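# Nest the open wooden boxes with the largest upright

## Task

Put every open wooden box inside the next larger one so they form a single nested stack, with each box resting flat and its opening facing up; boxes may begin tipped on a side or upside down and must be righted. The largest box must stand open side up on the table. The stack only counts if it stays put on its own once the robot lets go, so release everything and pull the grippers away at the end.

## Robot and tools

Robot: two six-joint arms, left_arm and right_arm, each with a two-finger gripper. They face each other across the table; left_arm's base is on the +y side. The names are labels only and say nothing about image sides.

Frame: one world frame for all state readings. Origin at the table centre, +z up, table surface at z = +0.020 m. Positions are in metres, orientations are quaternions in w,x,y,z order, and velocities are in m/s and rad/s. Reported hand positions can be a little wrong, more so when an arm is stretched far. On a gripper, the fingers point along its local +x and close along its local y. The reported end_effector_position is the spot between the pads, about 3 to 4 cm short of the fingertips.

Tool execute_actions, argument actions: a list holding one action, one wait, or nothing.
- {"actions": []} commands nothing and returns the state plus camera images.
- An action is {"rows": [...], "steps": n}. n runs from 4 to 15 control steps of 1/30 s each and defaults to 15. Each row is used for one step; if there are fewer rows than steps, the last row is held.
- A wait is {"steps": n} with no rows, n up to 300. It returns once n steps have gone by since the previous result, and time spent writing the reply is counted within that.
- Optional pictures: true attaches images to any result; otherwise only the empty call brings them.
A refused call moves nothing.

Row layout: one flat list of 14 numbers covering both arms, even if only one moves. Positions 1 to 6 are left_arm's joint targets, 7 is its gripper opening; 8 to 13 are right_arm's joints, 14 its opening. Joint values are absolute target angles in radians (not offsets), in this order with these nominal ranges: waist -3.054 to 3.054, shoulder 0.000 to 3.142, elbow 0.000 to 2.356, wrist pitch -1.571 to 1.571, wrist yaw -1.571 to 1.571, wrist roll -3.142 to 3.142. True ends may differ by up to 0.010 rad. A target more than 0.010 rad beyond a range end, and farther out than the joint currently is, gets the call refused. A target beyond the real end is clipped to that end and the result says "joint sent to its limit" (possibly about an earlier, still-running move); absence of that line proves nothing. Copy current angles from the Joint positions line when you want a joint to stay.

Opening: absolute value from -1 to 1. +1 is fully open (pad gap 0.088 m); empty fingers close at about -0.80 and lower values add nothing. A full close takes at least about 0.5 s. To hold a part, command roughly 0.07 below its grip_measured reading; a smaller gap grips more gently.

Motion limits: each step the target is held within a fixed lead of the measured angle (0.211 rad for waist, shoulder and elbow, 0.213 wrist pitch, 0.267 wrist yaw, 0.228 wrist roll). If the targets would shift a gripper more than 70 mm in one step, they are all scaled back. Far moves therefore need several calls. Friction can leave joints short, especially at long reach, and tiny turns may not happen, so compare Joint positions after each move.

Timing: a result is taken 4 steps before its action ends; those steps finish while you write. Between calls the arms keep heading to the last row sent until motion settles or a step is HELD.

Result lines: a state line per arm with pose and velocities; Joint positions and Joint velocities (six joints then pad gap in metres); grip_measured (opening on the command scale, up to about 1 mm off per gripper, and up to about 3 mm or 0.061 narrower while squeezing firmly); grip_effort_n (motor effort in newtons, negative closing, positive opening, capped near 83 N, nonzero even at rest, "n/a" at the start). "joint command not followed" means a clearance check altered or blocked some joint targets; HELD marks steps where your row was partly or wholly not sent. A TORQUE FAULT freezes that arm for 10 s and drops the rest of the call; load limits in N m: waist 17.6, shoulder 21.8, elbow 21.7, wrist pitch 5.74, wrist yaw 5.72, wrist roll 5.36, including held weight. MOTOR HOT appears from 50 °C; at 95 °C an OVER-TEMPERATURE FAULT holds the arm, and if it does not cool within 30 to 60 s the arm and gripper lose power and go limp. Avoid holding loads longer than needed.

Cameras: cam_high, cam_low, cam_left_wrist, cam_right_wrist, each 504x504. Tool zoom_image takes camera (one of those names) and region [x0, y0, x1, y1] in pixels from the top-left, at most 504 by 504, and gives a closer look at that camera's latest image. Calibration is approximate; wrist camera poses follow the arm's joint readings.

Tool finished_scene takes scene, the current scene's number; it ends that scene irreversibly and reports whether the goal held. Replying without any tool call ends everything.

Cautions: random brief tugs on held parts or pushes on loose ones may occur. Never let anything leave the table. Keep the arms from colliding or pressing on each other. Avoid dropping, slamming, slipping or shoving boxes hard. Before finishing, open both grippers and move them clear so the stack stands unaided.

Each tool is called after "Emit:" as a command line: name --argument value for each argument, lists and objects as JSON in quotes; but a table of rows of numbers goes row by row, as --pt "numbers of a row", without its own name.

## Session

Emit:
execute_actions --actions '[]' --pictures true

Scene clock: 0.00 s of 4500.00 s.
left_arm: end_effector_position=(-0.1057, +0.0343, +0.1563) grip_measured=+0.846 grip_effort_n=n/a end_effector_quat_wxyz=(+0.578, +0.015, +0.816, +0.012) end_effector_velocity=(-0.003, +0.001, -0.001) end_effector_angular_velocity=(+0.012, -0.005, +0.002) | right_arm: end_effector_position=(+0.3330, -0.2260, +0.2230) grip_measured=+0.838 grip_effort_n=n/a end_effector_quat_wxyz=(+0.029, +0.830, +0.001, -0.557) end_effector_velocity=(-0.003, -0.001, -0.003) end_effector_angular_velocity=(-0.001, +0.025, +0.005)
Joint positions: left_arm=[-0.067  2.151  1.795 -1.405  1.034 -1.1    0.08 ] | right_arm=[-0.593  1.912  1.278 -0.928  0.098 -2.169  0.08 ]
Joint velocities: left_arm=[-0.007 -0.002  0.002 -0.007 -0.007 -0.007 -0.   ] | right_arm=[-0.002  0.002 -0.002 -0.007 -0.022 -0.007 -0.   ]
Motor temperatures (°C, as the motors report them): left_arm=[26 24 28 26 26 25] | right_arm=[27 32 29 26 25 25]
Heat: left arm: hottest elbow 28 °C (+0.0 °C/min); right arm: hottest shoulder 32 °C (+0.0 °C/min).
camera_calibration (this result's frames):
cam_left_wrist: T_world_to_cam=[[-0.0493941, -0.997308, -0.0541925, 0.0537389], [-0.781087, 0.0047558, 0.624404, -0.14652], [-0.622466, 0.0731709, -0.779219, 0.127883], [0, 0, 0, 1]] pos_world=[-0.0321879, 0.0449338, 0.194049]
cam_right_wrist: T_world_to_cam=[[-0.0665906, 0.994948, -0.0751252, 0.27809], [0.776346, 0.0989619, 0.622489, -0.343704], [0.626779, -0.0168713, -0.779014, 0.0434989], [0, 0, 0, 1]] pos_world=[0.258087, -0.241937, 0.26873]

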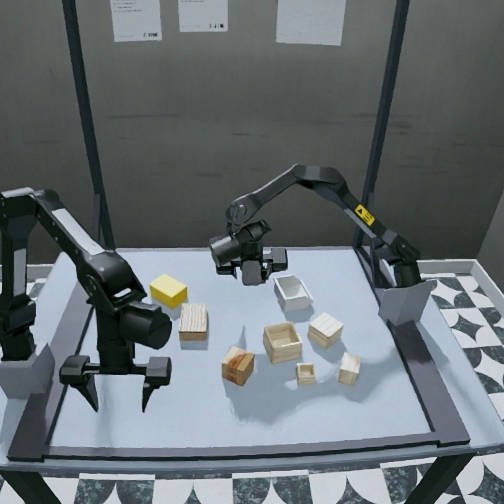

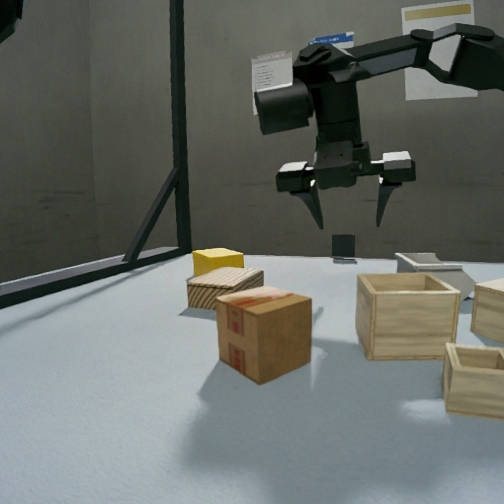

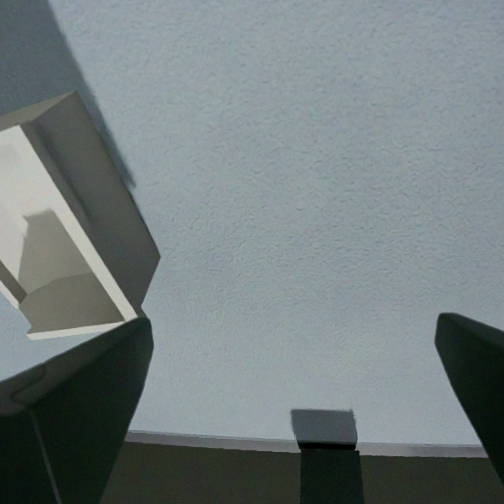

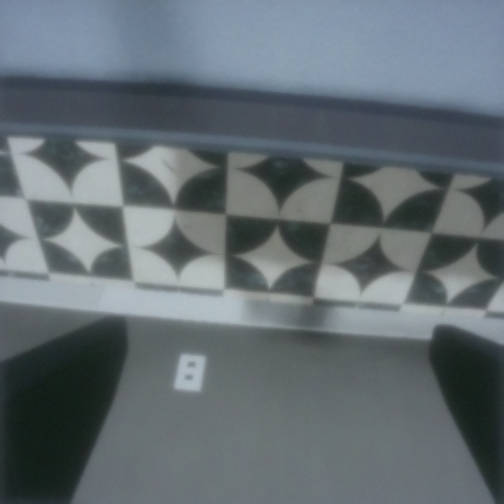

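Emit:
zoom_image --camera "cam_high" --region '[240,290,400,410]'

Emit:
zoom_image --camera "cam_low" --region '[330,240,504,440]'

Region (240, 290, 400, 410) of cam_high's 504x504 image, scaled by 3.150, with more detail than that image has; it fills the top 378 rows of this view, and the rest is white.

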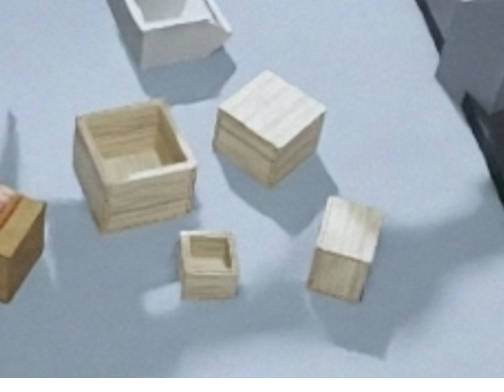

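Region (330, 240, 504, 440) of cam_low's 504x504 image, scaled by 2.520, with more detail than that image has; it fills the left 438 columns of this view, and the rest is white.

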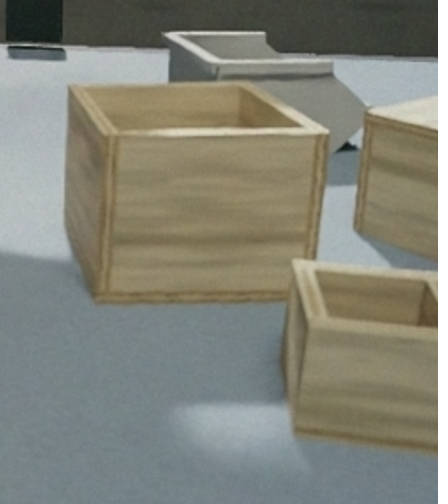

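Emit:
execute_actions --actions '[{"rows":[[-0.067,1.8,1.7,-1.4,0.5,-0.5,0.85,-0.593,1.6,1.5,-0.9,0,-2.169,0.8]],"steps":15}]'

Emit:
execute_actions --actions '[{"rows":[[0.36,1.9,1.7,-1.37,0,0,0.85,-0.593,1.6,1.5,-0.9,0,-2.169,0.8]],"steps":15}]'

Emit:
execute_actions --actions '[{"steps":20}]' --pictures true

Scene clock: 1.60 s of 4500.00 s.
left_arm: end_effector_position=(-0.1126, +0.0713, +0.2256) grip_measured=+0.847 grip_effort_n=15.6 end_effector_quat_wxyz=(+0.712, +0.274, +0.611, -0.209) end_effector_velocity=(-0.017, +0.024, +0.093) end_effector_angular_velocity=(+0.016, -0.450, -1.017) | right_arm: end_effector_position=(+0.3115, -0.1810, +0.3462) grip_measured=+0.805 grip_effort_n=-16.0 end_effector_quat_wxyz=(-0.085, +0.859, +0.149, -0.483) end_effector_velocity=(-0.121, +0.052, +0.405) end_effector_angular_velocity=(+1.042, -0.489, +0.397)
Joint positions: left_arm=[-0.068  1.817  1.717 -1.402  0.561 -0.607  0.08 ] | right_arm=[-0.594  1.694  1.438 -0.907  0.026 -2.169  0.078]
Joint velocities: left_arm=[-0.002 -0.335 -0.002 -0.007 -0.432  0.813  0.   ] | right_arm=[-0.002 -0.74   0.427  0.037 -0.183 -0.007 -0.001]
Motor temperatures (°C, as the motors report them): left_arm=[26 24 28 26 26 25] | right_arm=[27 33 29 26 25 25]
Heat: left arm: hottest elbow 28 °C (+0.0 °C/min); right arm: hottest shoulder 33 °C (+0.0 °C/min).
Steps of this call (steps 1 to 37: nothing new was sent; steps 38 to 48: the first 11 steps of this action). Readings (joint positions):
38: left_arm=[-0.067 2.138 1.788 -1.400 1.013 -1.076] | right_arm=[-0.593 1.906 1.282 -0.929 0.096 -2.169]
39: left_arm=[-0.068 2.111 1.765 -1.395 0.943 -1.021] | right_arm=[-0.594 1.899 1.290 -0.929 0.086 -2.169]
41: left_arm=[-0.068 2.043 1.730 -1.405 0.827 -0.927] | right_arm=[-0.594 1.868 1.321 -0.924 0.069 -2.169]
45: left_arm=[-0.068 1.885 1.717 -1.402 0.626 -0.732] | right_arm=[-0.594 1.771 1.394 -0.911 0.043 -2.169]
48: the state above

Scene clock: 2.10 s of 4500.00 s.
left_arm: end_effector_position=(+0.0258, +0.1108, +0.2967) grip_measured=+0.847 grip_effort_n=15.6 end_effector_quat_wxyz=(+0.780, +0.400, +0.459, -0.143) end_effector_velocity=(+0.323, +0.190, +0.271) end_effector_angular_velocity=(+0.539, -0.814, -0.142) | right_arm: end_effector_position=(+0.2946, -0.1773, +0.3974) grip_measured=+0.803 grip_effort_n=-16.0 end_effector_quat_wxyz=(-0.124, +0.862, +0.204, -0.447) end_effector_velocity=(-0.000, -0.003, +0.001) end_effector_angular_velocity=(+0.006, +0.010, -0.008)
Joint positions: left_arm=[ 0.207  1.875  1.706 -1.377  0.154 -0.2    0.081] | right_arm=[-0.594  1.603  1.493 -0.9    0.005 -2.169  0.078]
Joint velocities: left_arm=[ 0.906  0.076  0.002  0.022 -0.916  1.194 -0.   ] | right_arm=[-0.007 -0.007 -0.002 -0.007 -0.007  0.007  0.   ]
Motor temperatures (°C, as the motors report them): left_arm=[27 24 28 26 26 25] | right_arm=[27 33 29 26 25 25]
Heat: left arm: hottest elbow 28 °C (+0.0 °C/min); right arm: hottest shoulder 33 °C (+0.0 °C/min).
Steps of this call (steps 1 to 4: the last 4 steps of your previous action; steps 5 to 15: the first 11 steps of this action). Readings (joint positions):
5: left_arm=[-0.065 1.812 1.707 -1.401 0.506 -0.517] | right_arm=[-0.594 1.611 1.489 -0.900 0.009 -2.169]
6: left_arm=[-0.052 1.818 1.707 -1.398 0.471 -0.484] | right_arm=[-0.594 1.606 1.492 -0.900 0.008 -2.169]
8: left_arm=[-0.001 1.832 1.707 -1.388 0.400 -0.424] | right_arm=[-0.594 1.603 1.493 -0.900 0.007 -2.169]
12: left_arm=[0.118 1.864 1.706 -1.380 0.253 -0.301] | right_arm=[-0.594 1.603 1.493 -0.900 0.005 -2.169]
15: the state above

Scene clock: 2.77 s of 4500.00 s.
left_arm: end_effector_position=(+0.0750, +0.1480, +0.3400) grip_measured=+0.847 grip_effort_n=15.6 end_effector_quat_wxyz=(+0.783, +0.451, +0.418, -0.098) end_effector_velocity=(-0.000, +0.003, +0.001) end_effector_angular_velocity=(-0.007, -0.007, +0.025) | right_arm: end_effector_position=(+0.2945, -0.1772, +0.3974) grip_measured=+0.803 grip_effort_n=-15.6 end_effector_quat_wxyz=(-0.124, +0.862, +0.204, -0.447) end_effector_velocity=(-0.004, -0.000, -0.004) end_effector_angular_velocity=(-0.009, +0.019, +0.019)
Joint positions: left_arm=[ 0.355  1.891  1.706 -1.372  0.005 -0.004  0.081] | right_arm=[-0.594  1.603  1.493 -0.9    0.004 -2.169  0.078]
Joint velocities: left_arm=[ 0.002 -0.002 -0.002 -0.007 -0.007 -0.022  0.   ] | right_arm=[ 0.002 -0.002 -0.007 -0.007 -0.022 -0.007 -0.   ]
Motor temperatures (°C, as the motors report them): left_arm=[27 24 28 26 26 25] | right_arm=[27 33 29 27 25 25]
Heat: left arm: hottest elbow 28 °C (+0.0 °C/min); right arm: hottest shoulder 33 °C (+0.0 °C/min).
Kept back: nothing.
Steps of this call (steps 1 to 4: the last 4 steps of your previous action; steps 5 to 20: the robot went on to your last target). Readings (joint positions):
1: left_arm=[0.238 1.877 1.706 -1.376 0.123 -0.159] | right_arm=[-0.594 1.603 1.493 -0.900 0.005 -2.169]
2: left_arm=[0.268 1.880 1.706 -1.375 0.094 -0.122] | right_arm=[-0.594 1.603 1.493 -0.900 0.005 -2.169]
4: left_arm=[0.317 1.885 1.706 -1.373 0.052 -0.072] | right_arm=[-0.594 1.603 1.493 -0.900 0.004 -2.169]
8: left_arm=[0.353 1.890 1.706 -1.373 0.019 -0.026] | right_arm=[-0.594 1.603 1.493 -0.900 0.004 -2.169]
20: the state above
camera_calibration (this result's frames):
cam_left_wrist: T_world_to_cam=[[-0.529467, -0.543477, -0.65138, 0.357864], [-0.731689, 0.681125, 0.0264511, -0.0211375], [0.429296, 0.490613, -0.75829, 0.227498], [0, 0, 0, 1]] pos_world=[0.0763478, 0.0972752, 0.406174]
cam_right_wrist: T_world_to_cam=[[-0.268095, 0.892872, 0.361806, 0.107732], [0.62834, -0.122626, 0.768213, -0.48082], [0.730283, 0.433292, -0.528152, 0.153888], [0, 0, 0, 1]] pos_world=[0.218619, -0.221831, 0.41167]

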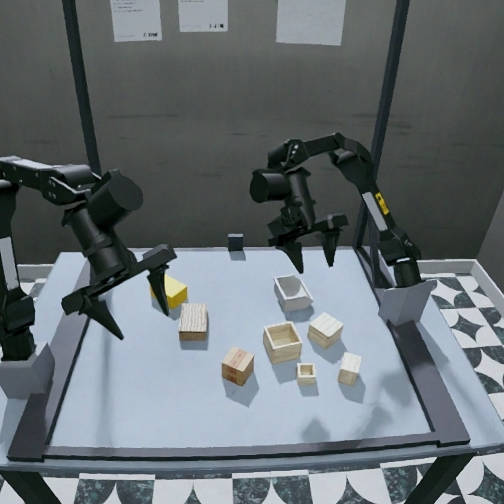

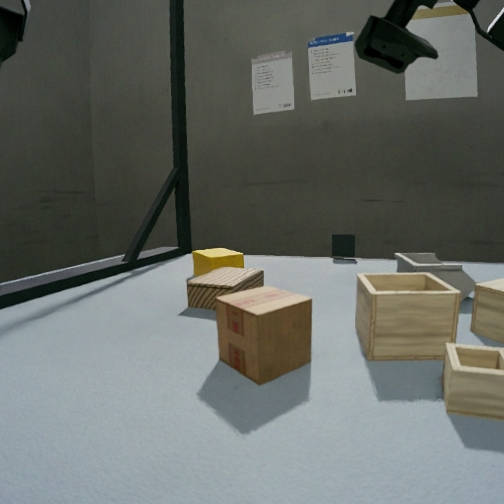

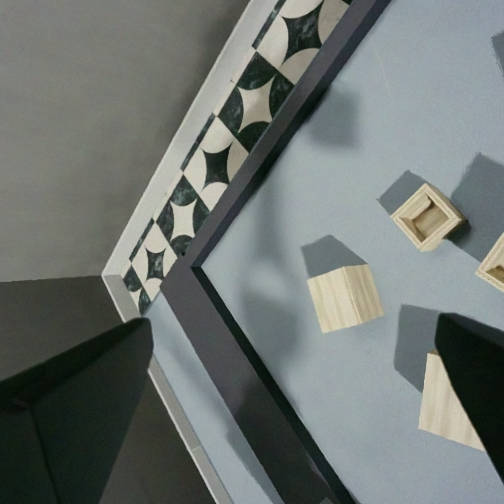

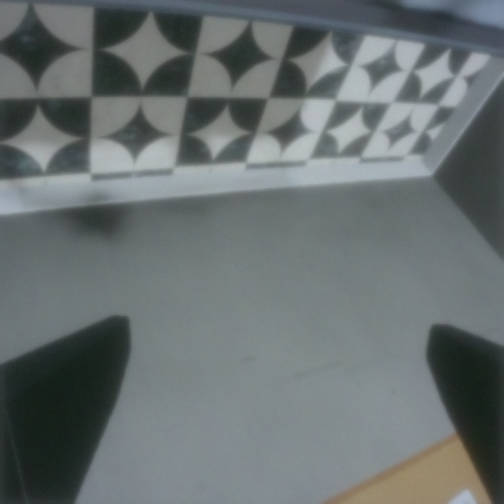

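Emit:
execute_actions --actions '[{"rows":[[0.355,1.89,1.5,-1.5,0,0,0.85,-0.593,1.6,1.5,-0.9,0,-2.169,0.8]],"steps":15}]'

Emit:
execute_actions --actions '[{"rows":[[0.0,1.89,1.5,-1.5,0,0,0.85,-0.593,1.6,1.5,-0.9,0,-2.169,0.8]],"steps":15}]'

Emit:
execute_actions --actions '[{"steps":15}]' --pictures true

Scene clock: 4.13 s of 4500.00 s.
left_arm: end_effector_position=(+0.0606, +0.2111, +0.2950) grip_measured=+0.847 grip_effort_n=15.6 end_effector_quat_wxyz=(+0.708, +0.460, +0.534, -0.026) end_effector_velocity=(-0.006, +0.012, -0.009) end_effector_angular_velocity=(+0.025, +0.037, +0.042) | right_arm: end_effector_position=(+0.2945, -0.1772, +0.3974) grip_measured=+0.803 grip_effort_n=-16.0 end_effector_quat_wxyz=(-0.124, +0.862, +0.204, -0.447) end_effector_velocity=(-0.002, -0.003, -0.001) end_effector_angular_velocity=(-0.007, +0.006, +0.006)
Joint positions: left_arm=[ 0.355  1.895  1.516 -1.491  0.004 -0.003  0.081] | right_arm=[-0.594  1.603  1.493 -0.9    0.004 -2.169  0.078]
Joint velocities: left_arm=[-0.002 -0.002 -0.042 -0.022  0.007 -0.007 -0.   ] | right_arm=[-0.002 -0.007 -0.007 -0.007 -0.007 -0.007 -0.   ]
Motor temperatures (°C, as the motors report them): left_arm=[27 24 28 26 26 25] | right_arm=[27 33 29 27 25 25]
Heat: left arm: hottest elbow 28 °C (+0.0 °C/min); right arm: hottest shoulder 33 °C (+0.0 °C/min).
Steps of this call (steps 1 to 15: the robot went on to your last target; steps 16 to 30: nothing new was sent; steps 31 to 41: the first 11 steps of this action). Readings (joint positions):
31: left_arm=[0.355 1.891 1.690 -1.370 0.004 -0.003] | right_arm=[-0.594 1.603 1.493 -0.900 0.004 -2.169]
32: left_arm=[0.355 1.885 1.659 -1.394 0.004 -0.003] | right_arm=[-0.594 1.603 1.493 -0.900 0.004 -2.169]
34: left_arm=[0.355 1.881 1.589 -1.459 0.004 -0.003] | right_arm=[-0.594 1.603 1.493 -0.900 0.004 -2.169]
38: left_arm=[0.355 1.895 1.523 -1.483 0.004 -0.003] | right_arm=[-0.594 1.603 1.493 -0.900 0.004 -2.169]
41: the state above

Scene clock: 4.63 s of 4500.00 s.
left_arm: end_effector_position=(-0.0013, +0.1728, +0.2289) grip_measured=+0.847 grip_effort_n=15.6 end_effector_quat_wxyz=(+0.619, +0.598, +0.504, -0.072) end_effector_velocity=(-0.031, -0.004, -0.029) end_effector_angular_velocity=(+0.115, +0.054, -0.086) | right_arm: end_effector_position=(+0.2945, -0.1772, +0.3974) grip_measured=+0.803 grip_effort_n=-16.0 end_effector_quat_wxyz=(-0.124, +0.862, +0.204, -0.447) end_effector_velocity=(-0.002, -0.002, +0.000) end_effector_angular_velocity=(-0.003, +0.003, +0.007)
Joint positions: left_arm=[ 0.011  1.895  1.506 -1.498  0.002 -0.002  0.081] | right_arm=[-0.594  1.603  1.493 -0.9    0.004 -2.169  0.078]
Joint velocities: left_arm=[-0.144  0.002 -0.012 -0.022  0.007  0.007 -0.   ] | right_arm=[-0.002 -0.007 -0.002 -0.007 -0.007 -0.007 -0.   ]
Motor temperatures (°C, as the motors report them): left_arm=[27 25 28 26 26 25] | right_arm=[27 33 30 27 25 25]
Heat: left arm: hottest elbow 28 °C (+0.0 °C/min); right arm: hottest shoulder 33 °C (+0.0 °C/min).
Steps of this call (steps 1 to 4: the last 4 steps of your previous action; steps 5 to 15: the first 11 steps of this action). Readings (joint positions):
5: left_arm=[0.349 1.895 1.508 -1.497 -0.001 -0.003] | right_arm=[-0.594 1.603 1.493 -0.900 0.004 -2.169]
6: left_arm=[0.323 1.895 1.508 -1.497 -0.007 -0.003] | right_arm=[-0.594 1.603 1.493 -0.900 0.004 -2.169]
8: left_arm=[0.235 1.895 1.508 -1.497 -0.006 -0.003] | right_arm=[-0.594 1.603 1.493 -0.900 0.004 -2.169]
12: left_arm=[0.058 1.895 1.507 -1.497 0.002 -0.002] | right_arm=[-0.594 1.603 1.493 -0.900 0.004 -2.169]
15: the state above

Scene clock: 5.13 s of 4500.00 s.
left_arm: end_effector_position=(-0.0032, +0.1723, +0.2269) grip_measured=+0.847 grip_effort_n=15.1 end_effector_quat_wxyz=(+0.616, +0.601, +0.503, -0.073) end_effector_velocity=(-0.001, +0.005, +0.003) end_effector_angular_velocity=(+0.032, -0.008, +0.003) | right_arm: end_effector_position=(+0.2945, -0.1772, +0.3974) grip_measured=+0.803 grip_effort_n=-15.6 end_effector_quat_wxyz=(-0.124, +0.862, +0.204, -0.447) end_effector_velocity=(+0.001, -0.000, +0.001) end_effector_angular_velocity=(+0.019, +0.015, -0.001)
Joint positions: left_arm=[ 0.001  1.895  1.505 -1.498  0.002 -0.002  0.081] | right_arm=[-0.594  1.603  1.493 -0.9    0.004 -2.169  0.078]
Joint velocities: left_arm=[-0.002 -0.002 -0.002 -0.022 -0.022  0.007  0.   ] | right_arm=[-0.012 -0.002 -0.002  0.007 -0.022  0.007 -0.   ]
Motor temperatures (°C, as the motors report them): left_arm=[27 25 28 26 26 25] | right_arm=[27 33 30 27 25 25]
Heat: left arm: hottest elbow 28 °C (+0.0 °C/min); right arm: hottest shoulder 33 °C (+11.7 °C/min).
Kept back: nothing.
Steps of this call (steps 1 to 4: the last 4 steps of your previous action; steps 5 to 15: the robot went on to your last target). Readings (joint positions):
1: left_arm=[0.007 1.895 1.506 -1.498 0.002 -0.002] | right_arm=[-0.594 1.603 1.493 -0.900 0.004 -2.169]
2: left_arm=[0.007 1.895 1.505 -1.498 0.002 -0.002] | right_arm=[-0.594 1.603 1.493 -0.900 0.004 -2.169]
4: left_arm=[0.007 1.895 1.505 -1.498 0.002 -0.002] | right_arm=[-0.594 1.603 1.493 -0.900 0.004 -2.169]
8: left_arm=[0.004 1.895 1.505 -1.498 0.002 -0.002] | right_arm=[-0.594 1.603 1.493 -0.900 0.004 -2.169]
15: the state above
All arms were judged still, so your last target was given up. Only a new action makes them travel on or press farther. Fingers that are still opening or closing keep moving.
camera_calibration (this result's frames):
cam_left_wrist: T_world_to_cam=[[-0.69682, -0.225817, -0.680771, 0.207464], [-0.648247, 0.604473, 0.463021, -0.177478], [0.306949, 0.76395, -0.567594, 0.0726033], [0, 0, 0, 1]] pos_world=[0.00722968, 0.0986643, 0.264621]
cam_right_wrist: T_world_to_cam=[[-0.268095, 0.892872, 0.361806, 0.107732], [0.62834, -0.122626, 0.768213, -0.48082], [0.730283, 0.433292, -0.528152, 0.153888], [0, 0, 0, 1]] pos_world=[0.218619, -0.221831, 0.41167]

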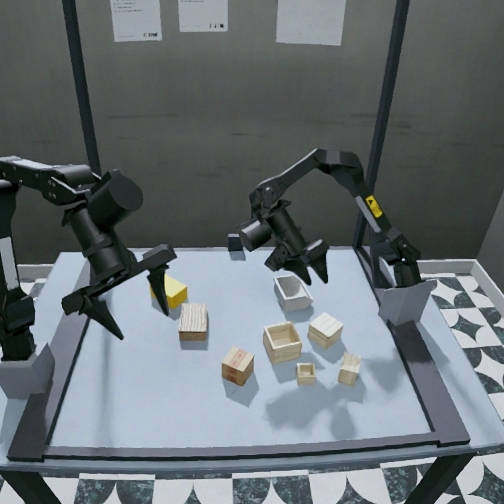

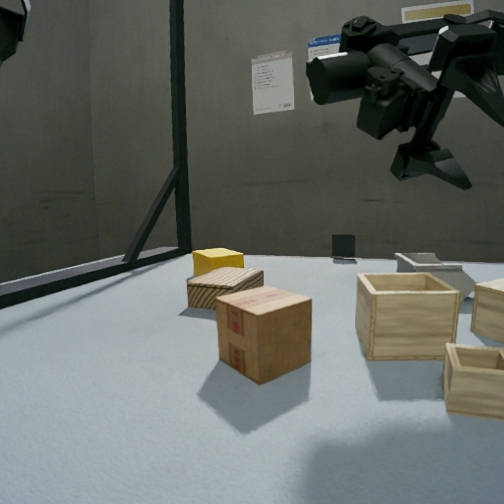

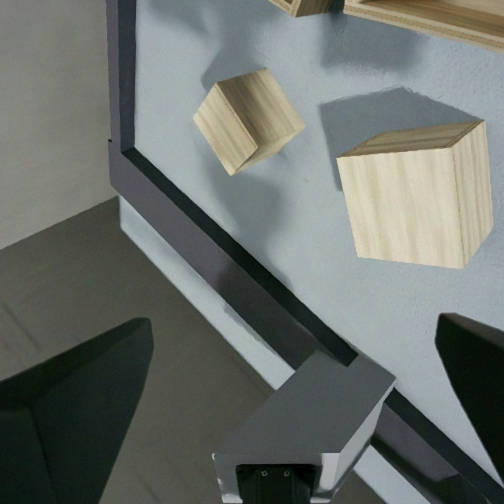

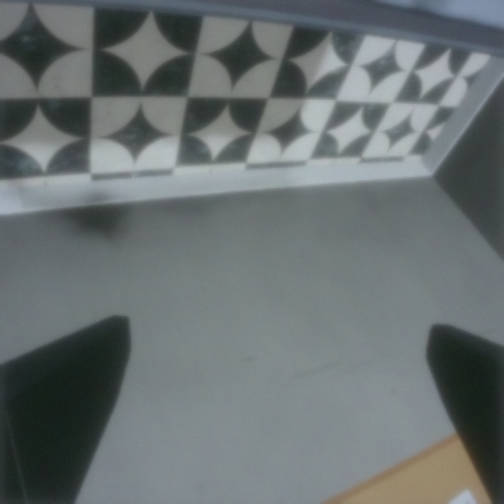

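Emit:
execute_actions --actions '[{"rows":[[0.628,1.6,1.6,-0.905,0,0,0.85,0.0,1.9,1.3,-0.9,-0.28,-0.48,0.8]],"steps":15}]'

Emit:
execute_actions --actions '[{"rows":[[0.628,1.6,1.6,-0.905,0,0,0.85,0.0,2.2,1.2,-0.57,-0.28,-0.48,0.8]],"steps":15}]'

Emit:
execute_actions --actions '[{"steps":30}]' --pictures true

Scene clock: 6.00 s of 4500.00 s.
left_arm: end_effector_position=(+0.0335, +0.1230, +0.3543) grip_measured=+0.847 grip_effort_n=15.1 end_effector_quat_wxyz=(+0.813, +0.461, +0.307, -0.179) end_effector_velocity=(+0.144, -0.034, +0.432) end_effector_angular_velocity=(-1.470, -0.997, -0.240) | right_arm: end_effector_position=(+0.2303, -0.1422, +0.2806) grip_measured=+0.803 grip_effort_n=-16.0 end_effector_quat_wxyz=(+0.090, -0.775, -0.153, +0.607) end_effector_velocity=(-0.240, +0.040, -0.353) end_effector_angular_velocity=(-0.662, +0.893, -0.159)
Joint positions: left_arm=[ 0.279  1.675  1.575 -1.188  0.005 -0.002  0.081] | right_arm=[-0.404  1.767  1.392 -0.897 -0.178 -1.941  0.078]
Joint velocities: left_arm=[ 0.955 -0.427  0.115  0.96  -0.007 -0.022 -0.   ] | right_arm=[ 0.701  0.505 -0.291 -0.007 -0.374  0.828  0.   ]
Motor temperatures (°C, as the motors report them): left_arm=[27 25 28 26 26 25] | right_arm=[27 33 30 27 25 25]
Heat: left arm: hottest elbow 28 °C (+0.0 °C/min); right arm: hottest shoulder 33 °C (+10.0 °C/min).
Steps of this call (steps 1 to 15: nothing new was sent; steps 16 to 26: the first 11 steps of this action). Readings (joint positions):
16: left_arm=[0.004 1.887 1.507 -1.490 0.003 -0.002] | right_arm=[-0.592 1.607 1.491 -0.900 -0.002 -2.160]
17: left_arm=[0.019 1.873 1.508 -1.458 0.005 -0.002] | right_arm=[-0.582 1.613 1.486 -0.897 -0.025 -2.139]
19: left_arm=[0.072 1.835 1.524 -1.397 0.005 -0.002] | right_arm=[-0.548 1.637 1.469 -0.897 -0.069 -2.100]
23: left_arm=[0.188 1.731 1.559 -1.284 0.005 -0.002] | right_arm=[-0.469 1.712 1.422 -0.897 -0.138 -2.016]
26: the state above

Scene clock: 6.50 s of 4500.00 s.
left_arm: end_effector_position=(+0.0883, +0.1584, +0.4884) grip_measured=+0.847 grip_effort_n=15.6 end_effector_quat_wxyz=(+0.926, +0.317, +0.147, -0.145) end_effector_velocity=(-0.002, -0.002, +0.012) end_effector_angular_velocity=(-0.015, -0.046, -0.020) | right_arm: end_effector_position=(+0.1333, -0.1310, +0.1041) grip_measured=+0.803 grip_effort_n=-15.6 end_effector_quat_wxyz=(+0.066, -0.716, -0.013, +0.695) end_effector_velocity=(-0.063, -0.086, -0.388) end_effector_angular_velocity=(-0.595, +0.239, -1.177)
Joint positions: left_arm=[ 0.617  1.607  1.593 -0.916 -0.    -0.002  0.081] | right_arm=[-0.058  2.079  1.25  -0.646 -0.266 -1.479  0.078]
Joint velocities: left_arm=[ 0.007 -0.012  0.002  0.037 -0.007  0.007 -0.   ] | right_arm=[ 0.427  0.847 -0.271  0.579 -0.081  1.443 -0.   ]
Motor temperatures (°C, as the motors report them): left_arm=[27 25 28 26 26 25] | right_arm=[27 33 30 27 25 25]
Heat: left arm: hottest elbow 28 °C (+0.0 °C/min); right arm: hottest shoulder 33 °C (+9.2 °C/min).
Steps of this call (steps 1 to 4: the last 4 steps of your previous action; steps 5 to 15: the first 11 steps of this action). Readings (joint positions):
5: left_arm=[0.444 1.633 1.587 -1.026 0.005 -0.002] | right_arm=[-0.266 1.839 1.348 -0.889 -0.232 -1.788]
6: left_arm=[0.479 1.629 1.588 -1.003 0.005 -0.002] | right_arm=[-0.239 1.854 1.336 -0.862 -0.238 -1.764]
8: left_arm=[0.545 1.622 1.589 -0.963 0.003 -0.002] | right_arm=[-0.193 1.895 1.315 -0.811 -0.244 -1.712]
12: left_arm=[0.612 1.610 1.592 -0.926 -0.000 -0.002] | right_arm=[-0.107 1.994 1.274 -0.709 -0.258 -1.595]
15: the state above

Scene clock: 7.50 s of 4500.00 s.
left_arm: end_effector_position=(+0.0895, +0.1593, +0.4913) grip_measured=+0.847 grip_effort_n=15.1 end_effector_quat_wxyz=(+0.927, +0.314, +0.142, -0.145) end_effector_velocity=(+0.001, +0.001, -0.003) end_effector_angular_velocity=(+0.000, +0.007, +0.013) | right_arm: end_effector_position=(+0.1318, -0.1491, +0.0590) grip_measured=+0.803 grip_effort_n=-13.7 end_effector_quat_wxyz=(+0.365, -0.619, +0.340, +0.606) end_effector_velocity=(+0.001, -0.002, +0.001) end_effector_angular_velocity=(-0.003, +0.008, -0.060)
Joint positions: left_arm=[ 0.624  1.606  1.593 -0.908 -0.    -0.002  0.081] | right_arm=[-0.018  2.176  1.207 -0.587 -0.267 -0.494  0.078]
Joint velocities: left_arm=[-0.002  0.002 -0.002 -0.007 -0.007 -0.007 -0.   ] | right_arm=[-0.007 -0.002 -0.002 -0.007 -0.007  0.051  0.   ]
Motor temperatures (°C, as the motors report them): left_arm=[27 25 28 26 26 25] | right_arm=[27 33 30 27 25 25]
Heat: left arm: hottest elbow 28 °C (+0.0 °C/min); right arm: hottest shoulder 33 °C (+8.0 °C/min).
Kept back: nothing.
Steps of this call (steps 1 to 4: the last 4 steps of your previous action; steps 5 to 30: the robot went on to your last target). Readings (joint positions):
1: left_arm=[0.618 1.606 1.593 -0.914 -0.000 -0.002] | right_arm=[-0.044 2.105 1.241 -0.628 -0.269 -1.430]
2: left_arm=[0.618 1.606 1.593 -0.912 -0.000 -0.002] | right_arm=[-0.032 2.129 1.233 -0.615 -0.270 -1.381]
4: left_arm=[0.620 1.606 1.593 -0.911 -0.000 -0.002] | right_arm=[-0.015 2.163 1.217 -0.601 -0.273 -1.284]
8: left_arm=[0.623 1.606 1.593 -0.908 -0.000 -0.002] | right_arm=[-0.011 2.175 1.211 -0.575 -0.274 -1.090]
30: the state above
camera_calibration (this result's frames):
cam_left_wrist: T_world_to_cam=[[-0.33653, -0.745846, -0.574857, 0.447588], [-0.459104, 0.662948, -0.591374, 0.259768], [0.822175, 0.064904, -0.565523, 0.268366], [0, 0, 0, 1]] pos_world=[0.0492432, 0.144201, 0.562687]
cam_right_wrist: T_world_to_cam=[[0.84255, 0.538008, 0.0256329, -0.0180148], [0.509731, -0.811834, 0.284782, -0.173716], [0.174025, -0.226877, -0.95825, 0.0820245], [0, 0, 0, 1]] pos_world=[0.0894522, -0.112727, 0.128533]

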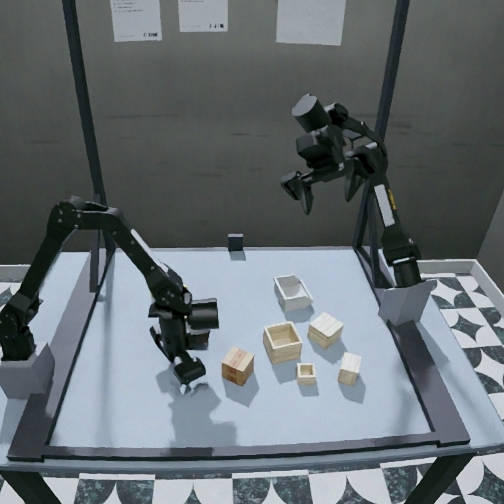

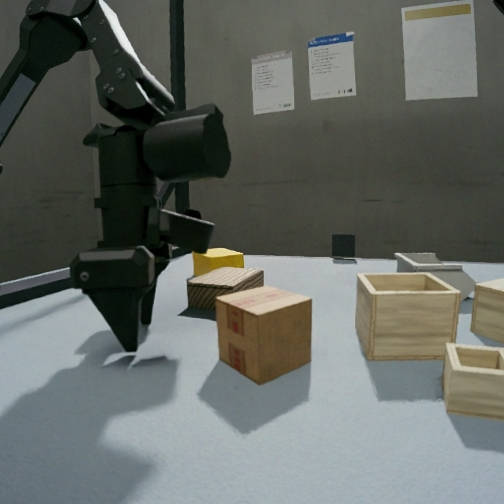

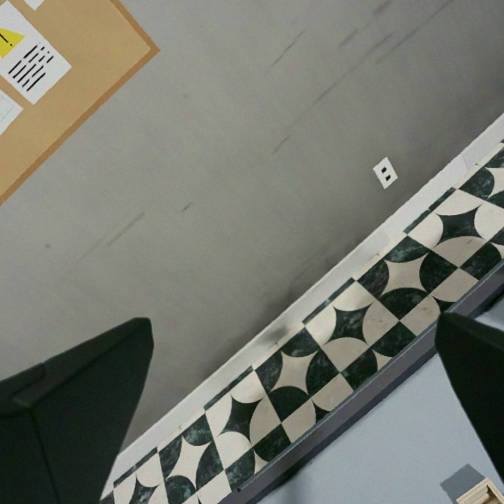

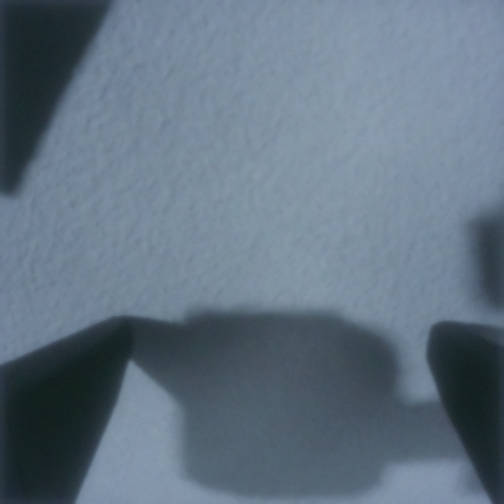

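Emit:
execute_actions --actions '[{"rows":[[0.628,1.6,1.6,-0.905,0,0,0.85,-0.3,1.9,1.5,-1.0,-0.28,-0.48,0.8]],"steps":15}]'

Emit:
execute_actions --actions '[{"rows":[[0.355,1.9,1.7,-1.37,0.7,0,0.85,-0.6,1.6,1.5,-0.9,-0.28,-0.48,0.8]],"steps":15}]'

Emit:
execute_actions --actions '[{"steps":20}]' --pictures true

Scene clock: 8.20 s of 4500.00 s.
left_arm: end_effector_position=(+0.0895, +0.1592, +0.4913) grip_measured=+0.847 grip_effort_n=15.1 end_effector_quat_wxyz=(+0.927, +0.314, +0.142, -0.145) end_effector_velocity=(-0.001, +0.006, +0.000) end_effector_angular_velocity=(+0.015, -0.003, +0.025) | right_arm: end_effector_position=(+0.1713, -0.1150, +0.1748) grip_measured=+0.803 grip_effort_n=-13.7 end_effector_quat_wxyz=(+0.460, -0.558, +0.335, +0.604) end_effector_velocity=(+0.110, -0.009, +0.408) end_effector_angular_velocity=(+0.333, -0.012, -0.499)
Joint positions: left_arm=[ 0.624  1.606  1.593 -0.907 -0.    -0.002  0.081] | right_arm=[-0.205  2.01   1.39  -0.818 -0.275 -0.484  0.078]
Joint velocities: left_arm=[ 0.002 -0.002  0.002 -0.022 -0.022  0.007 -0.   ] | right_arm=[-0.569 -0.593  0.628 -1.048 -0.007  0.007 -0.   ]
Motor temperatures (°C, as the motors report them): left_arm=[27 25 28 26 26 25] | right_arm=[27 33 30 27 25 25]
Heat: left arm: hottest elbow 28 °C (+0.0 °C/min); right arm: hottest shoulder 33 °C (+7.3 °C/min).
Steps of this call (steps 1 to 10: the robot went on to your last target; steps 11 to 21: the first 11 steps of this action). Readings (joint positions):
11: left_arm=[0.624 1.606 1.593 -0.908 -0.000 -0.002] | right_arm=[-0.021 2.171 1.211 -0.593 -0.269 -0.488]
12: left_arm=[0.624 1.606 1.593 -0.908 -0.000 -0.002] | right_arm=[-0.031 2.166 1.222 -0.612 -0.275 -0.485]
14: left_arm=[0.624 1.606 1.593 -0.907 -0.000 -0.002] | right_arm=[-0.065 2.143 1.249 -0.654 -0.275 -0.485]
18: left_arm=[0.624 1.606 1.593 -0.907 -0.000 -0.002] | right_arm=[-0.148 2.069 1.327 -0.733 -0.275 -0.484]
21: the state above

Scene clock: 8.70 s of 4500.00 s.
left_arm: end_effector_position=(+0.0531, +0.1021, +0.3403) grip_measured=+0.847 grip_effort_n=15.1 end_effector_quat_wxyz=(+0.787, +0.346, +0.426, -0.282) end_effector_velocity=(-0.280, -0.055, -0.436) end_effector_angular_velocity=(+0.376, +2.522, -0.004) | right_arm: end_effector_position=(+0.2490, -0.1443, +0.3523) grip_measured=+0.803 grip_effort_n=-13.3 end_effector_quat_wxyz=(+0.639, -0.445, +0.247, +0.577) end_effector_velocity=(+0.134, -0.128, +0.358) end_effector_angular_velocity=(+0.931, -0.397, -0.410)
Joint positions: left_arm=[ 0.407  1.837  1.673 -1.222  0.395 -0.002  0.081] | right_arm=[-0.534  1.682  1.48  -0.909 -0.279 -0.482  0.078]
Joint velocities: left_arm=[-0.54   0.574  0.066 -1.209  1.707 -0.022 -0.   ] | right_arm=[-0.672 -0.701  0.1    0.066 -0.007 -0.007 -0.   ]
Motor temperatures (°C, as the motors report them): left_arm=[27 25 28 26 26 25] | right_arm=[27 33 30 27 25 25]
Heat: left arm: hottest elbow 28 °C (+0.0 °C/min); right arm: hottest shoulder 33 °C (+6.9 °C/min).
Steps of this call (steps 1 to 4: the last 4 steps of your previous action; steps 5 to 15: the first 11 steps of this action). Readings (joint positions):
5: left_arm=[0.621 1.614 1.598 -0.918 0.008 -0.002] | right_arm=[-0.286 1.918 1.468 -0.940 -0.277 -0.483]
6: left_arm=[0.609 1.630 1.614 -0.945 0.038 -0.002] | right_arm=[-0.304 1.898 1.468 -0.935 -0.279 -0.483]
8: left_arm=[0.563 1.668 1.639 -0.988 0.102 -0.002] | right_arm=[-0.352 1.854 1.468 -0.929 -0.279 -0.483]
12: left_arm=[0.466 1.765 1.660 -1.098 0.239 -0.002] | right_arm=[-0.460 1.757 1.473 -0.916 -0.279 -0.483]
15: the state above

Scene clock: 9.37 s of 4500.00 s.
left_arm: end_effector_position=(+0.0035, +0.0876, +0.3029) grip_measured=+0.847 grip_effort_n=15.1 end_effector_quat_wxyz=(+0.702, +0.283, +0.550, -0.354) end_effector_velocity=(+0.000, +0.002, -0.002) end_effector_angular_velocity=(+0.011, +0.003, +0.015) | right_arm: end_effector_position=(+0.2587, -0.1580, +0.3925) grip_measured=+0.803 grip_effort_n=-13.7 end_effector_quat_wxyz=(+0.677, -0.421, +0.208, +0.566) end_effector_velocity=(-0.003, -0.004, -0.001) end_effector_angular_velocity=(-0.008, +0.020, +0.009)
Joint positions: left_arm=[ 0.355  1.891  1.692 -1.368  0.695 -0.002  0.081] | right_arm=[-0.597  1.605  1.497 -0.901 -0.279 -0.482  0.078]
Joint velocities: left_arm=[-0.002  0.002 -0.002 -0.007 -0.007 -0.007  0.   ] | right_arm=[-0.007 -0.007 -0.002 -0.022 -0.022 -0.007 -0.   ]
Motor temperatures (°C, as the motors report them): left_arm=[28 25 28 26 26 25] | right_arm=[27 33 30 27 25 25]
Heat: left arm: hottest waist 28 °C (+0.0 °C/min); right arm: hottest shoulder 33 °C (+6.4 °C/min).
Kept back: nothing.
Steps of this call (steps 1 to 4: the last 4 steps of your previous action; steps 5 to 20: the robot went on to your last target). Readings (joint positions):
1: left_arm=[0.390 1.855 1.674 -1.260 0.453 -0.002] | right_arm=[-0.555 1.660 1.484 -0.906 -0.279 -0.482]
2: left_arm=[0.376 1.868 1.674 -1.287 0.508 -0.002] | right_arm=[-0.570 1.642 1.488 -0.904 -0.279 -0.482]
4: left_arm=[0.360 1.883 1.677 -1.321 0.589 -0.002] | right_arm=[-0.586 1.617 1.496 -0.902 -0.279 -0.482]
8: left_arm=[0.355 1.887 1.689 -1.352 0.660 -0.002] | right_arm=[-0.592 1.606 1.497 -0.901 -0.279 -0.482]
20: the state above
camera_calibration (this result's frames):
cam_left_wrist: T_world_to_cam=[[-0.820655, -0.569895, -0.0417721, 0.0817235], [-0.570995, 0.815013, 0.0985814, -0.0654807], [-0.0221362, 0.104753, -0.994252, 0.366525], [0, 0, 0, 1]] pos_world=[0.0377911, 0.0615468, 0.374288]
cam_right_wrist: T_world_to_cam=[[0.937203, 0.0371177, 0.346803, -0.3584], [0.149862, -0.940712, -0.304305, -0.0366432], [0.314947, 0.337169, -0.887201, 0.402287], [0, 0, 0, 1]] pos_world=[0.214686, -0.156806, 0.470053]

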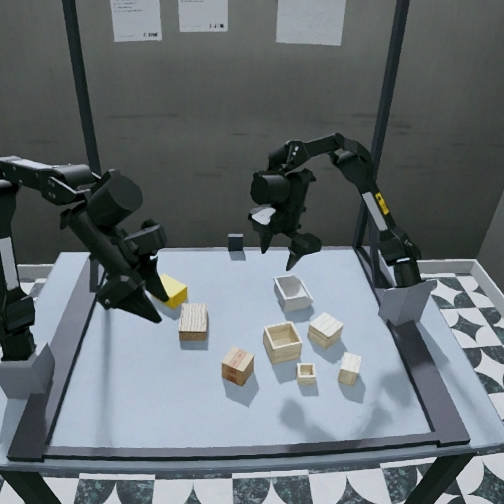

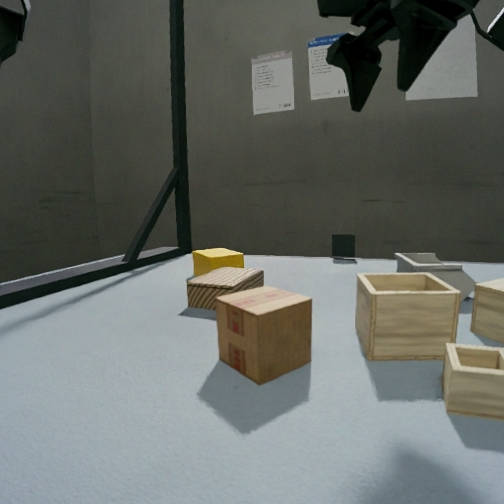

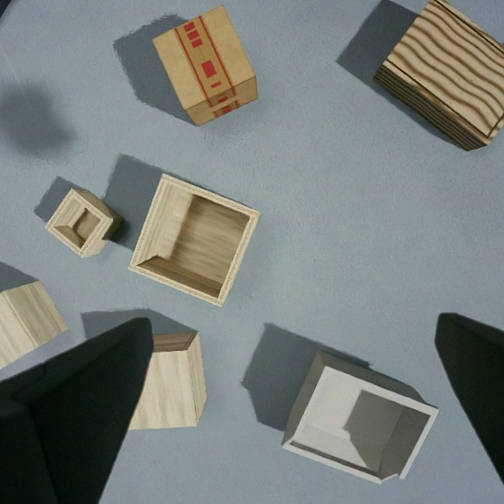

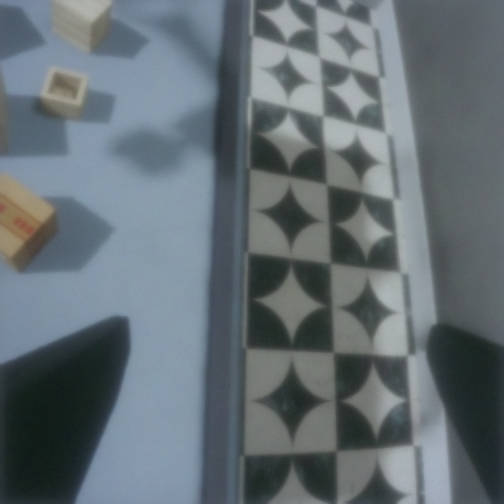

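Emit:
execute_actions --actions '[{"rows":[[0.355,1.9,1.7,-1.52,0.8,0,0.85,-0.6,1.6,1.5,-0.9,-0.28,-0.48,0.8]],"steps":15}]'

Emit:
execute_actions --actions '[{"rows":[[0.355,2.05,1.7,-1.52,0.8,0,0.85,-0.6,1.6,1.5,-0.9,-0.28,-0.48,0.8]],"steps":15}]'

Emit:
execute_actions --actions '[{"rows":[[0.355,2.05,1.85,-1.52,0.8,0,0.85,-0.6,1.6,1.5,-0.9,-0.28,-0.48,0.8]],"steps":15}]'

Emit:
execute_actions --actions '[{"rows":[[0.505,2.05,1.85,-1.52,0.8,0,0.85,-0.6,1.6,1.5,-0.9,-0.28,-0.48,0.8]],"steps":15}]'

Emit:
execute_actions --actions '[{"steps":10}]'

Scene clock: 10.13 s of 4500.00 s.
left_arm: end_effector_position=(-0.0233, +0.0976, +0.2991) grip_measured=+0.847 grip_effort_n=14.7 end_effector_quat_wxyz=(+0.667, +0.241, +0.615, -0.346) end_effector_velocity=(-0.014, +0.004, -0.001) end_effector_angular_velocity=(+0.003, +0.078, +0.040) | right_arm: end_effector_position=(+0.2588, -0.1580, +0.3925) grip_measured=+0.803 grip_effort_n=-13.7 end_effector_quat_wxyz=(+0.677, -0.421, +0.208, +0.566) end_effector_velocity=(-0.001, -0.002, -0.001) end_effector_angular_velocity=(-0.005, +0.005, +0.006)
Joint positions: left_arm=[ 0.354  1.893  1.695 -1.51   0.791 -0.002  0.081] | right_arm=[-0.598  1.605  1.497 -0.901 -0.279 -0.482  0.078]
Joint velocities: left_arm=[-0.002 -0.002 -0.002 -0.066  0.051 -0.007 -0.   ] | right_arm=[-0.002 -0.002 -0.002 -0.007 -0.007 -0.007 -0.   ]
Motor temperatures (°C, as the motors report them): left_arm=[28 25 28 26 26 25] | right_arm=[27 33 30 27 25 25]
Heat: left arm: hottest waist 28 °C (+0.0 °C/min); right arm: hottest shoulder 33 °C (+5.9 °C/min).
Steps of this call (steps 1 to 12: the robot went on to your last target; steps 13 to 23: the first 11 steps of this action). Readings (joint positions):
13: left_arm=[0.355 1.892 1.693 -1.380 0.705 -0.002] | right_arm=[-0.598 1.605 1.497 -0.901 -0.279 -0.482]
14: left_arm=[0.355 1.893 1.695 -1.417 0.730 -0.002] | right_arm=[-0.598 1.605 1.497 -0.901 -0.279 -0.482]
16: left_arm=[0.354 1.893 1.695 -1.465 0.758 -0.002] | right_arm=[-0.598 1.605 1.497 -0.901 -0.279 -0.482]
20: left_arm=[0.354 1.893 1.695 -1.500 0.783 -0.002] | right_arm=[-0.598 1.605 1.497 -0.901 -0.279 -0.482]
23: the state above

Scene clock: 10.63 s of 4500.00 s.
left_arm: end_effector_position=(+0.0101, +0.1006, +0.2666) grip_measured=+0.847 grip_effort_n=15.1 end_effector_quat_wxyz=(+0.643, +0.219, +0.670, -0.300) end_effector_velocity=(-0.005, +0.001, +0.001) end_effector_angular_velocity=(+0.006, +0.016, +0.016) | right_arm: end_effector_position=(+0.2588, -0.1580, +0.3925) grip_measured=+0.803 grip_effort_n=-13.7 end_effector_quat_wxyz=(+0.677, -0.421, +0.208, +0.566) end_effector_velocity=(-0.001, -0.002, -0.001) end_effector_angular_velocity=(-0.005, +0.005, +0.006)
Joint positions: left_arm=[ 0.354  2.043  1.698 -1.518  0.8   -0.002  0.081] | right_arm=[-0.598  1.605  1.497 -0.901 -0.279 -0.482  0.078]
Joint velocities: left_arm=[-0.002 -0.002  0.002 -0.022  0.007 -0.007 -0.   ] | right_arm=[-0.002 -0.002 -0.002 -0.007 -0.007 -0.007 -0.   ]
Motor temperatures (°C, as the motors report them): left_arm=[28 25 28 26 26 25] | right_arm=[27 33 30 27 25 25]
Heat: left arm: hottest waist 28 °C (+0.0 °C/min); right arm: hottest shoulder 33 °C (+5.6 °C/min).
Steps of this call (steps 1 to 4: the last 4 steps of your previous action; steps 5 to 15: the first 11 steps of this action). Readings (joint positions):
5: left_arm=[0.354 1.905 1.696 -1.519 0.794 -0.002] | right_arm=[-0.598 1.605 1.497 -0.901 -0.279 -0.482]
6: left_arm=[0.354 1.923 1.702 -1.523 0.799 -0.002] | right_arm=[-0.598 1.605 1.497 -0.901 -0.279 -0.482]
8: left_arm=[0.354 1.967 1.707 -1.518 0.801 -0.002] | right_arm=[-0.598 1.605 1.497 -0.901 -0.279 -0.482]
12: left_arm=[0.354 2.038 1.698 -1.518 0.800 -0.002] | right_arm=[-0.598 1.605 1.497 -0.901 -0.279 -0.482]
15: the state above

Scene clock: 11.13 s of 4500.00 s.
left_arm: end_effector_position=(+0.0068, +0.0747, +0.2928) grip_measured=+0.847 grip_effort_n=14.7 end_effector_quat_wxyz=(+0.662, +0.236, +0.624, -0.341) end_effector_velocity=(-0.002, -0.001, +0.000) end_effector_angular_velocity=(-0.002, +0.006, -0.008) | right_arm: end_effector_position=(+0.2588, -0.1580, +0.3925) grip_measured=+0.803 grip_effort_n=-13.7 end_effector_quat_wxyz=(+0.677, -0.421, +0.208, +0.566) end_effector_velocity=(-0.003, -0.001, -0.001) end_effector_angular_velocity=(+0.003, +0.024, +0.005)
Joint positions: left_arm=[ 0.353  2.047  1.834 -1.518  0.799 -0.002  0.081] | right_arm=[-0.598  1.605  1.497 -0.901 -0.279 -0.482  0.078]
Joint velocities: left_arm=[-0.002  0.002  0.007 -0.007  0.007  0.007 -0.   ] | right_arm=[-0.002 -0.002 -0.002 -0.007 -0.022  0.007 -0.   ]
Motor temperatures (°C, as the motors report them): left_arm=[28 25 29 26 26 25] | right_arm=[27 33 30 27 25 25]
Heat: left arm: hottest elbow 29 °C (+5.4 °C/min); right arm: hottest shoulder 33 °C (+5.4 °C/min).
Steps of this call (steps 1 to 4: the last 4 steps of your previous action; steps 5 to 15: the first 11 steps of this action). Readings (joint positions):
5: left_arm=[0.354 2.045 1.708 -1.524 0.799 -0.002] | right_arm=[-0.598 1.605 1.497 -0.901 -0.279 -0.482]
6: left_arm=[0.353 2.049 1.733 -1.526 0.798 -0.002] | right_arm=[-0.598 1.605 1.497 -0.901 -0.279 -0.482]
8: left_arm=[0.353 2.052 1.781 -1.516 0.798 -0.002] | right_arm=[-0.598 1.605 1.497 -0.901 -0.279 -0.482]
12: left_arm=[0.353 2.047 1.831 -1.518 0.799 -0.002] | right_arm=[-0.598 1.605 1.497 -0.901 -0.279 -0.482]
15: the state above

Scene clock: 11.63 s of 4500.00 s.
left_arm: end_effector_position=(+0.0433, +0.0962, +0.3330) grip_measured=+0.847 grip_effort_n=15.1 end_effector_quat_wxyz=(+0.703, +0.174, +0.605, -0.331) end_effector_velocity=(-0.010, -0.006, -0.010) end_effector_angular_velocity=(+0.033, +0.005, -0.035) | right_arm: end_effector_position=(+0.2588, -0.1580, +0.3925) grip_measured=+0.803 grip_effort_n=-13.3 end_effector_quat_wxyz=(+0.677, -0.421, +0.208, +0.566) end_effector_velocity=(+0.002, -0.000, +0.001) end_effector_angular_velocity=(+0.003, -0.013, +0.000)
Joint positions: left_arm=[ 0.506  2.047  1.842 -1.519  0.801 -0.002  0.081] | right_arm=[-0.598  1.605  1.497 -0.901 -0.279 -0.482  0.078]
Joint velocities: left_arm=[-0.042 -0.002  0.002 -0.007 -0.007  0.007 -0.   ] | right_arm=[-0.002 -0.002 -0.002  0.007  0.007 -0.007 -0.   ]
Motor temperatures (°C, as the motors report them): left_arm=[28 25 29 26 26 25] | right_arm=[27 33 30 27 25 25]
Heat: left arm: hottest elbow 29 °C (+5.2 °C/min); right arm: hottest shoulder 33 °C (+5.2 °C/min).
Steps of this call (steps 1 to 4: the last 4 steps of your previous action; steps 5 to 15: the first 11 steps of this action). Readings (joint positions):
5: left_arm=[0.357 2.047 1.841 -1.519 0.800 -0.002] | right_arm=[-0.598 1.605 1.497 -0.901 -0.279 -0.482]
6: left_arm=[0.371 2.047 1.841 -1.519 0.802 -0.002] | right_arm=[-0.598 1.605 1.497 -0.901 -0.279 -0.482]
8: left_arm=[0.423 2.047 1.841 -1.519 0.802 -0.002] | right_arm=[-0.598 1.605 1.497 -0.901 -0.279 -0.482]
12: left_arm=[0.501 2.047 1.842 -1.519 0.801 -0.002] | right_arm=[-0.598 1.605 1.497 -0.901 -0.279 -0.482]
15: the state above

Scene clock: 11.97 s of 4500.00 s.
left_arm: end_effector_position=(+0.0423, +0.0954, +0.3320) grip_measured=+0.847 grip_effort_n=14.7 end_effector_quat_wxyz=(+0.702, +0.176, +0.606, -0.332) end_effector_velocity=(-0.005, +0.007, -0.002) end_effector_angular_velocity=(+0.034, +0.009, +0.017) | right_arm: end_effector_position=(+0.2588, -0.1580, +0.3925) grip_measured=+0.803 grip_effort_n=-13.3 end_effector_quat_wxyz=(+0.677, -0.421, +0.208, +0.566) end_effector_velocity=(+0.003, +0.001, +0.001) end_effector_angular_velocity=(+0.007, -0.005, -0.011)
Joint positions: left_arm=[ 0.502  2.047  1.842 -1.519  0.801 -0.002  0.081] | right_arm=[-0.598  1.605  1.497 -0.901 -0.279 -0.482  0.078]
Joint velocities: left_arm=[-0.002 -0.007 -0.007 -0.037 -0.022  0.007 -0.   ] | right_arm=[-0.002  0.002  0.002  0.007  0.007  0.007 -0.   ]
Motor temperatures (°C, as the motors report them): left_arm=[28 25 29 26 26 25] | right_arm=[27 33 30 27 25 25]
Heat: left arm: hottest elbow 29 °C (+5.0 °C/min); right arm: hottest shoulder 33 °C (+5.0 °C/min).
Kept back: nothing.
Steps of this call (steps 1 to 4: the last 4 steps of your previous action; steps 5 to 10: the robot went on to your last target). Readings (joint positions):
1: left_arm=[0.505 2.047 1.842 -1.519 0.801 -0.002] | right_arm=[-0.598 1.605 1.497 -0.901 -0.279 -0.482]
2: left_arm=[0.503 2.047 1.842 -1.519 0.801 -0.002] | right_arm=[-0.598 1.605 1.497 -0.901 -0.279 -0.482]
4: left_arm=[0.502 2.047 1.842 -1.519 0.801 -0.002] | right_arm=[-0.598 1.605 1.497 -0.901 -0.279 -0.482]
8: left_arm=[0.502 2.047 1.842 -1.519 0.801 -0.002] | right_arm=[-0.598 1.605 1.497 -0.901 -0.279 -0.482]
10: the state above


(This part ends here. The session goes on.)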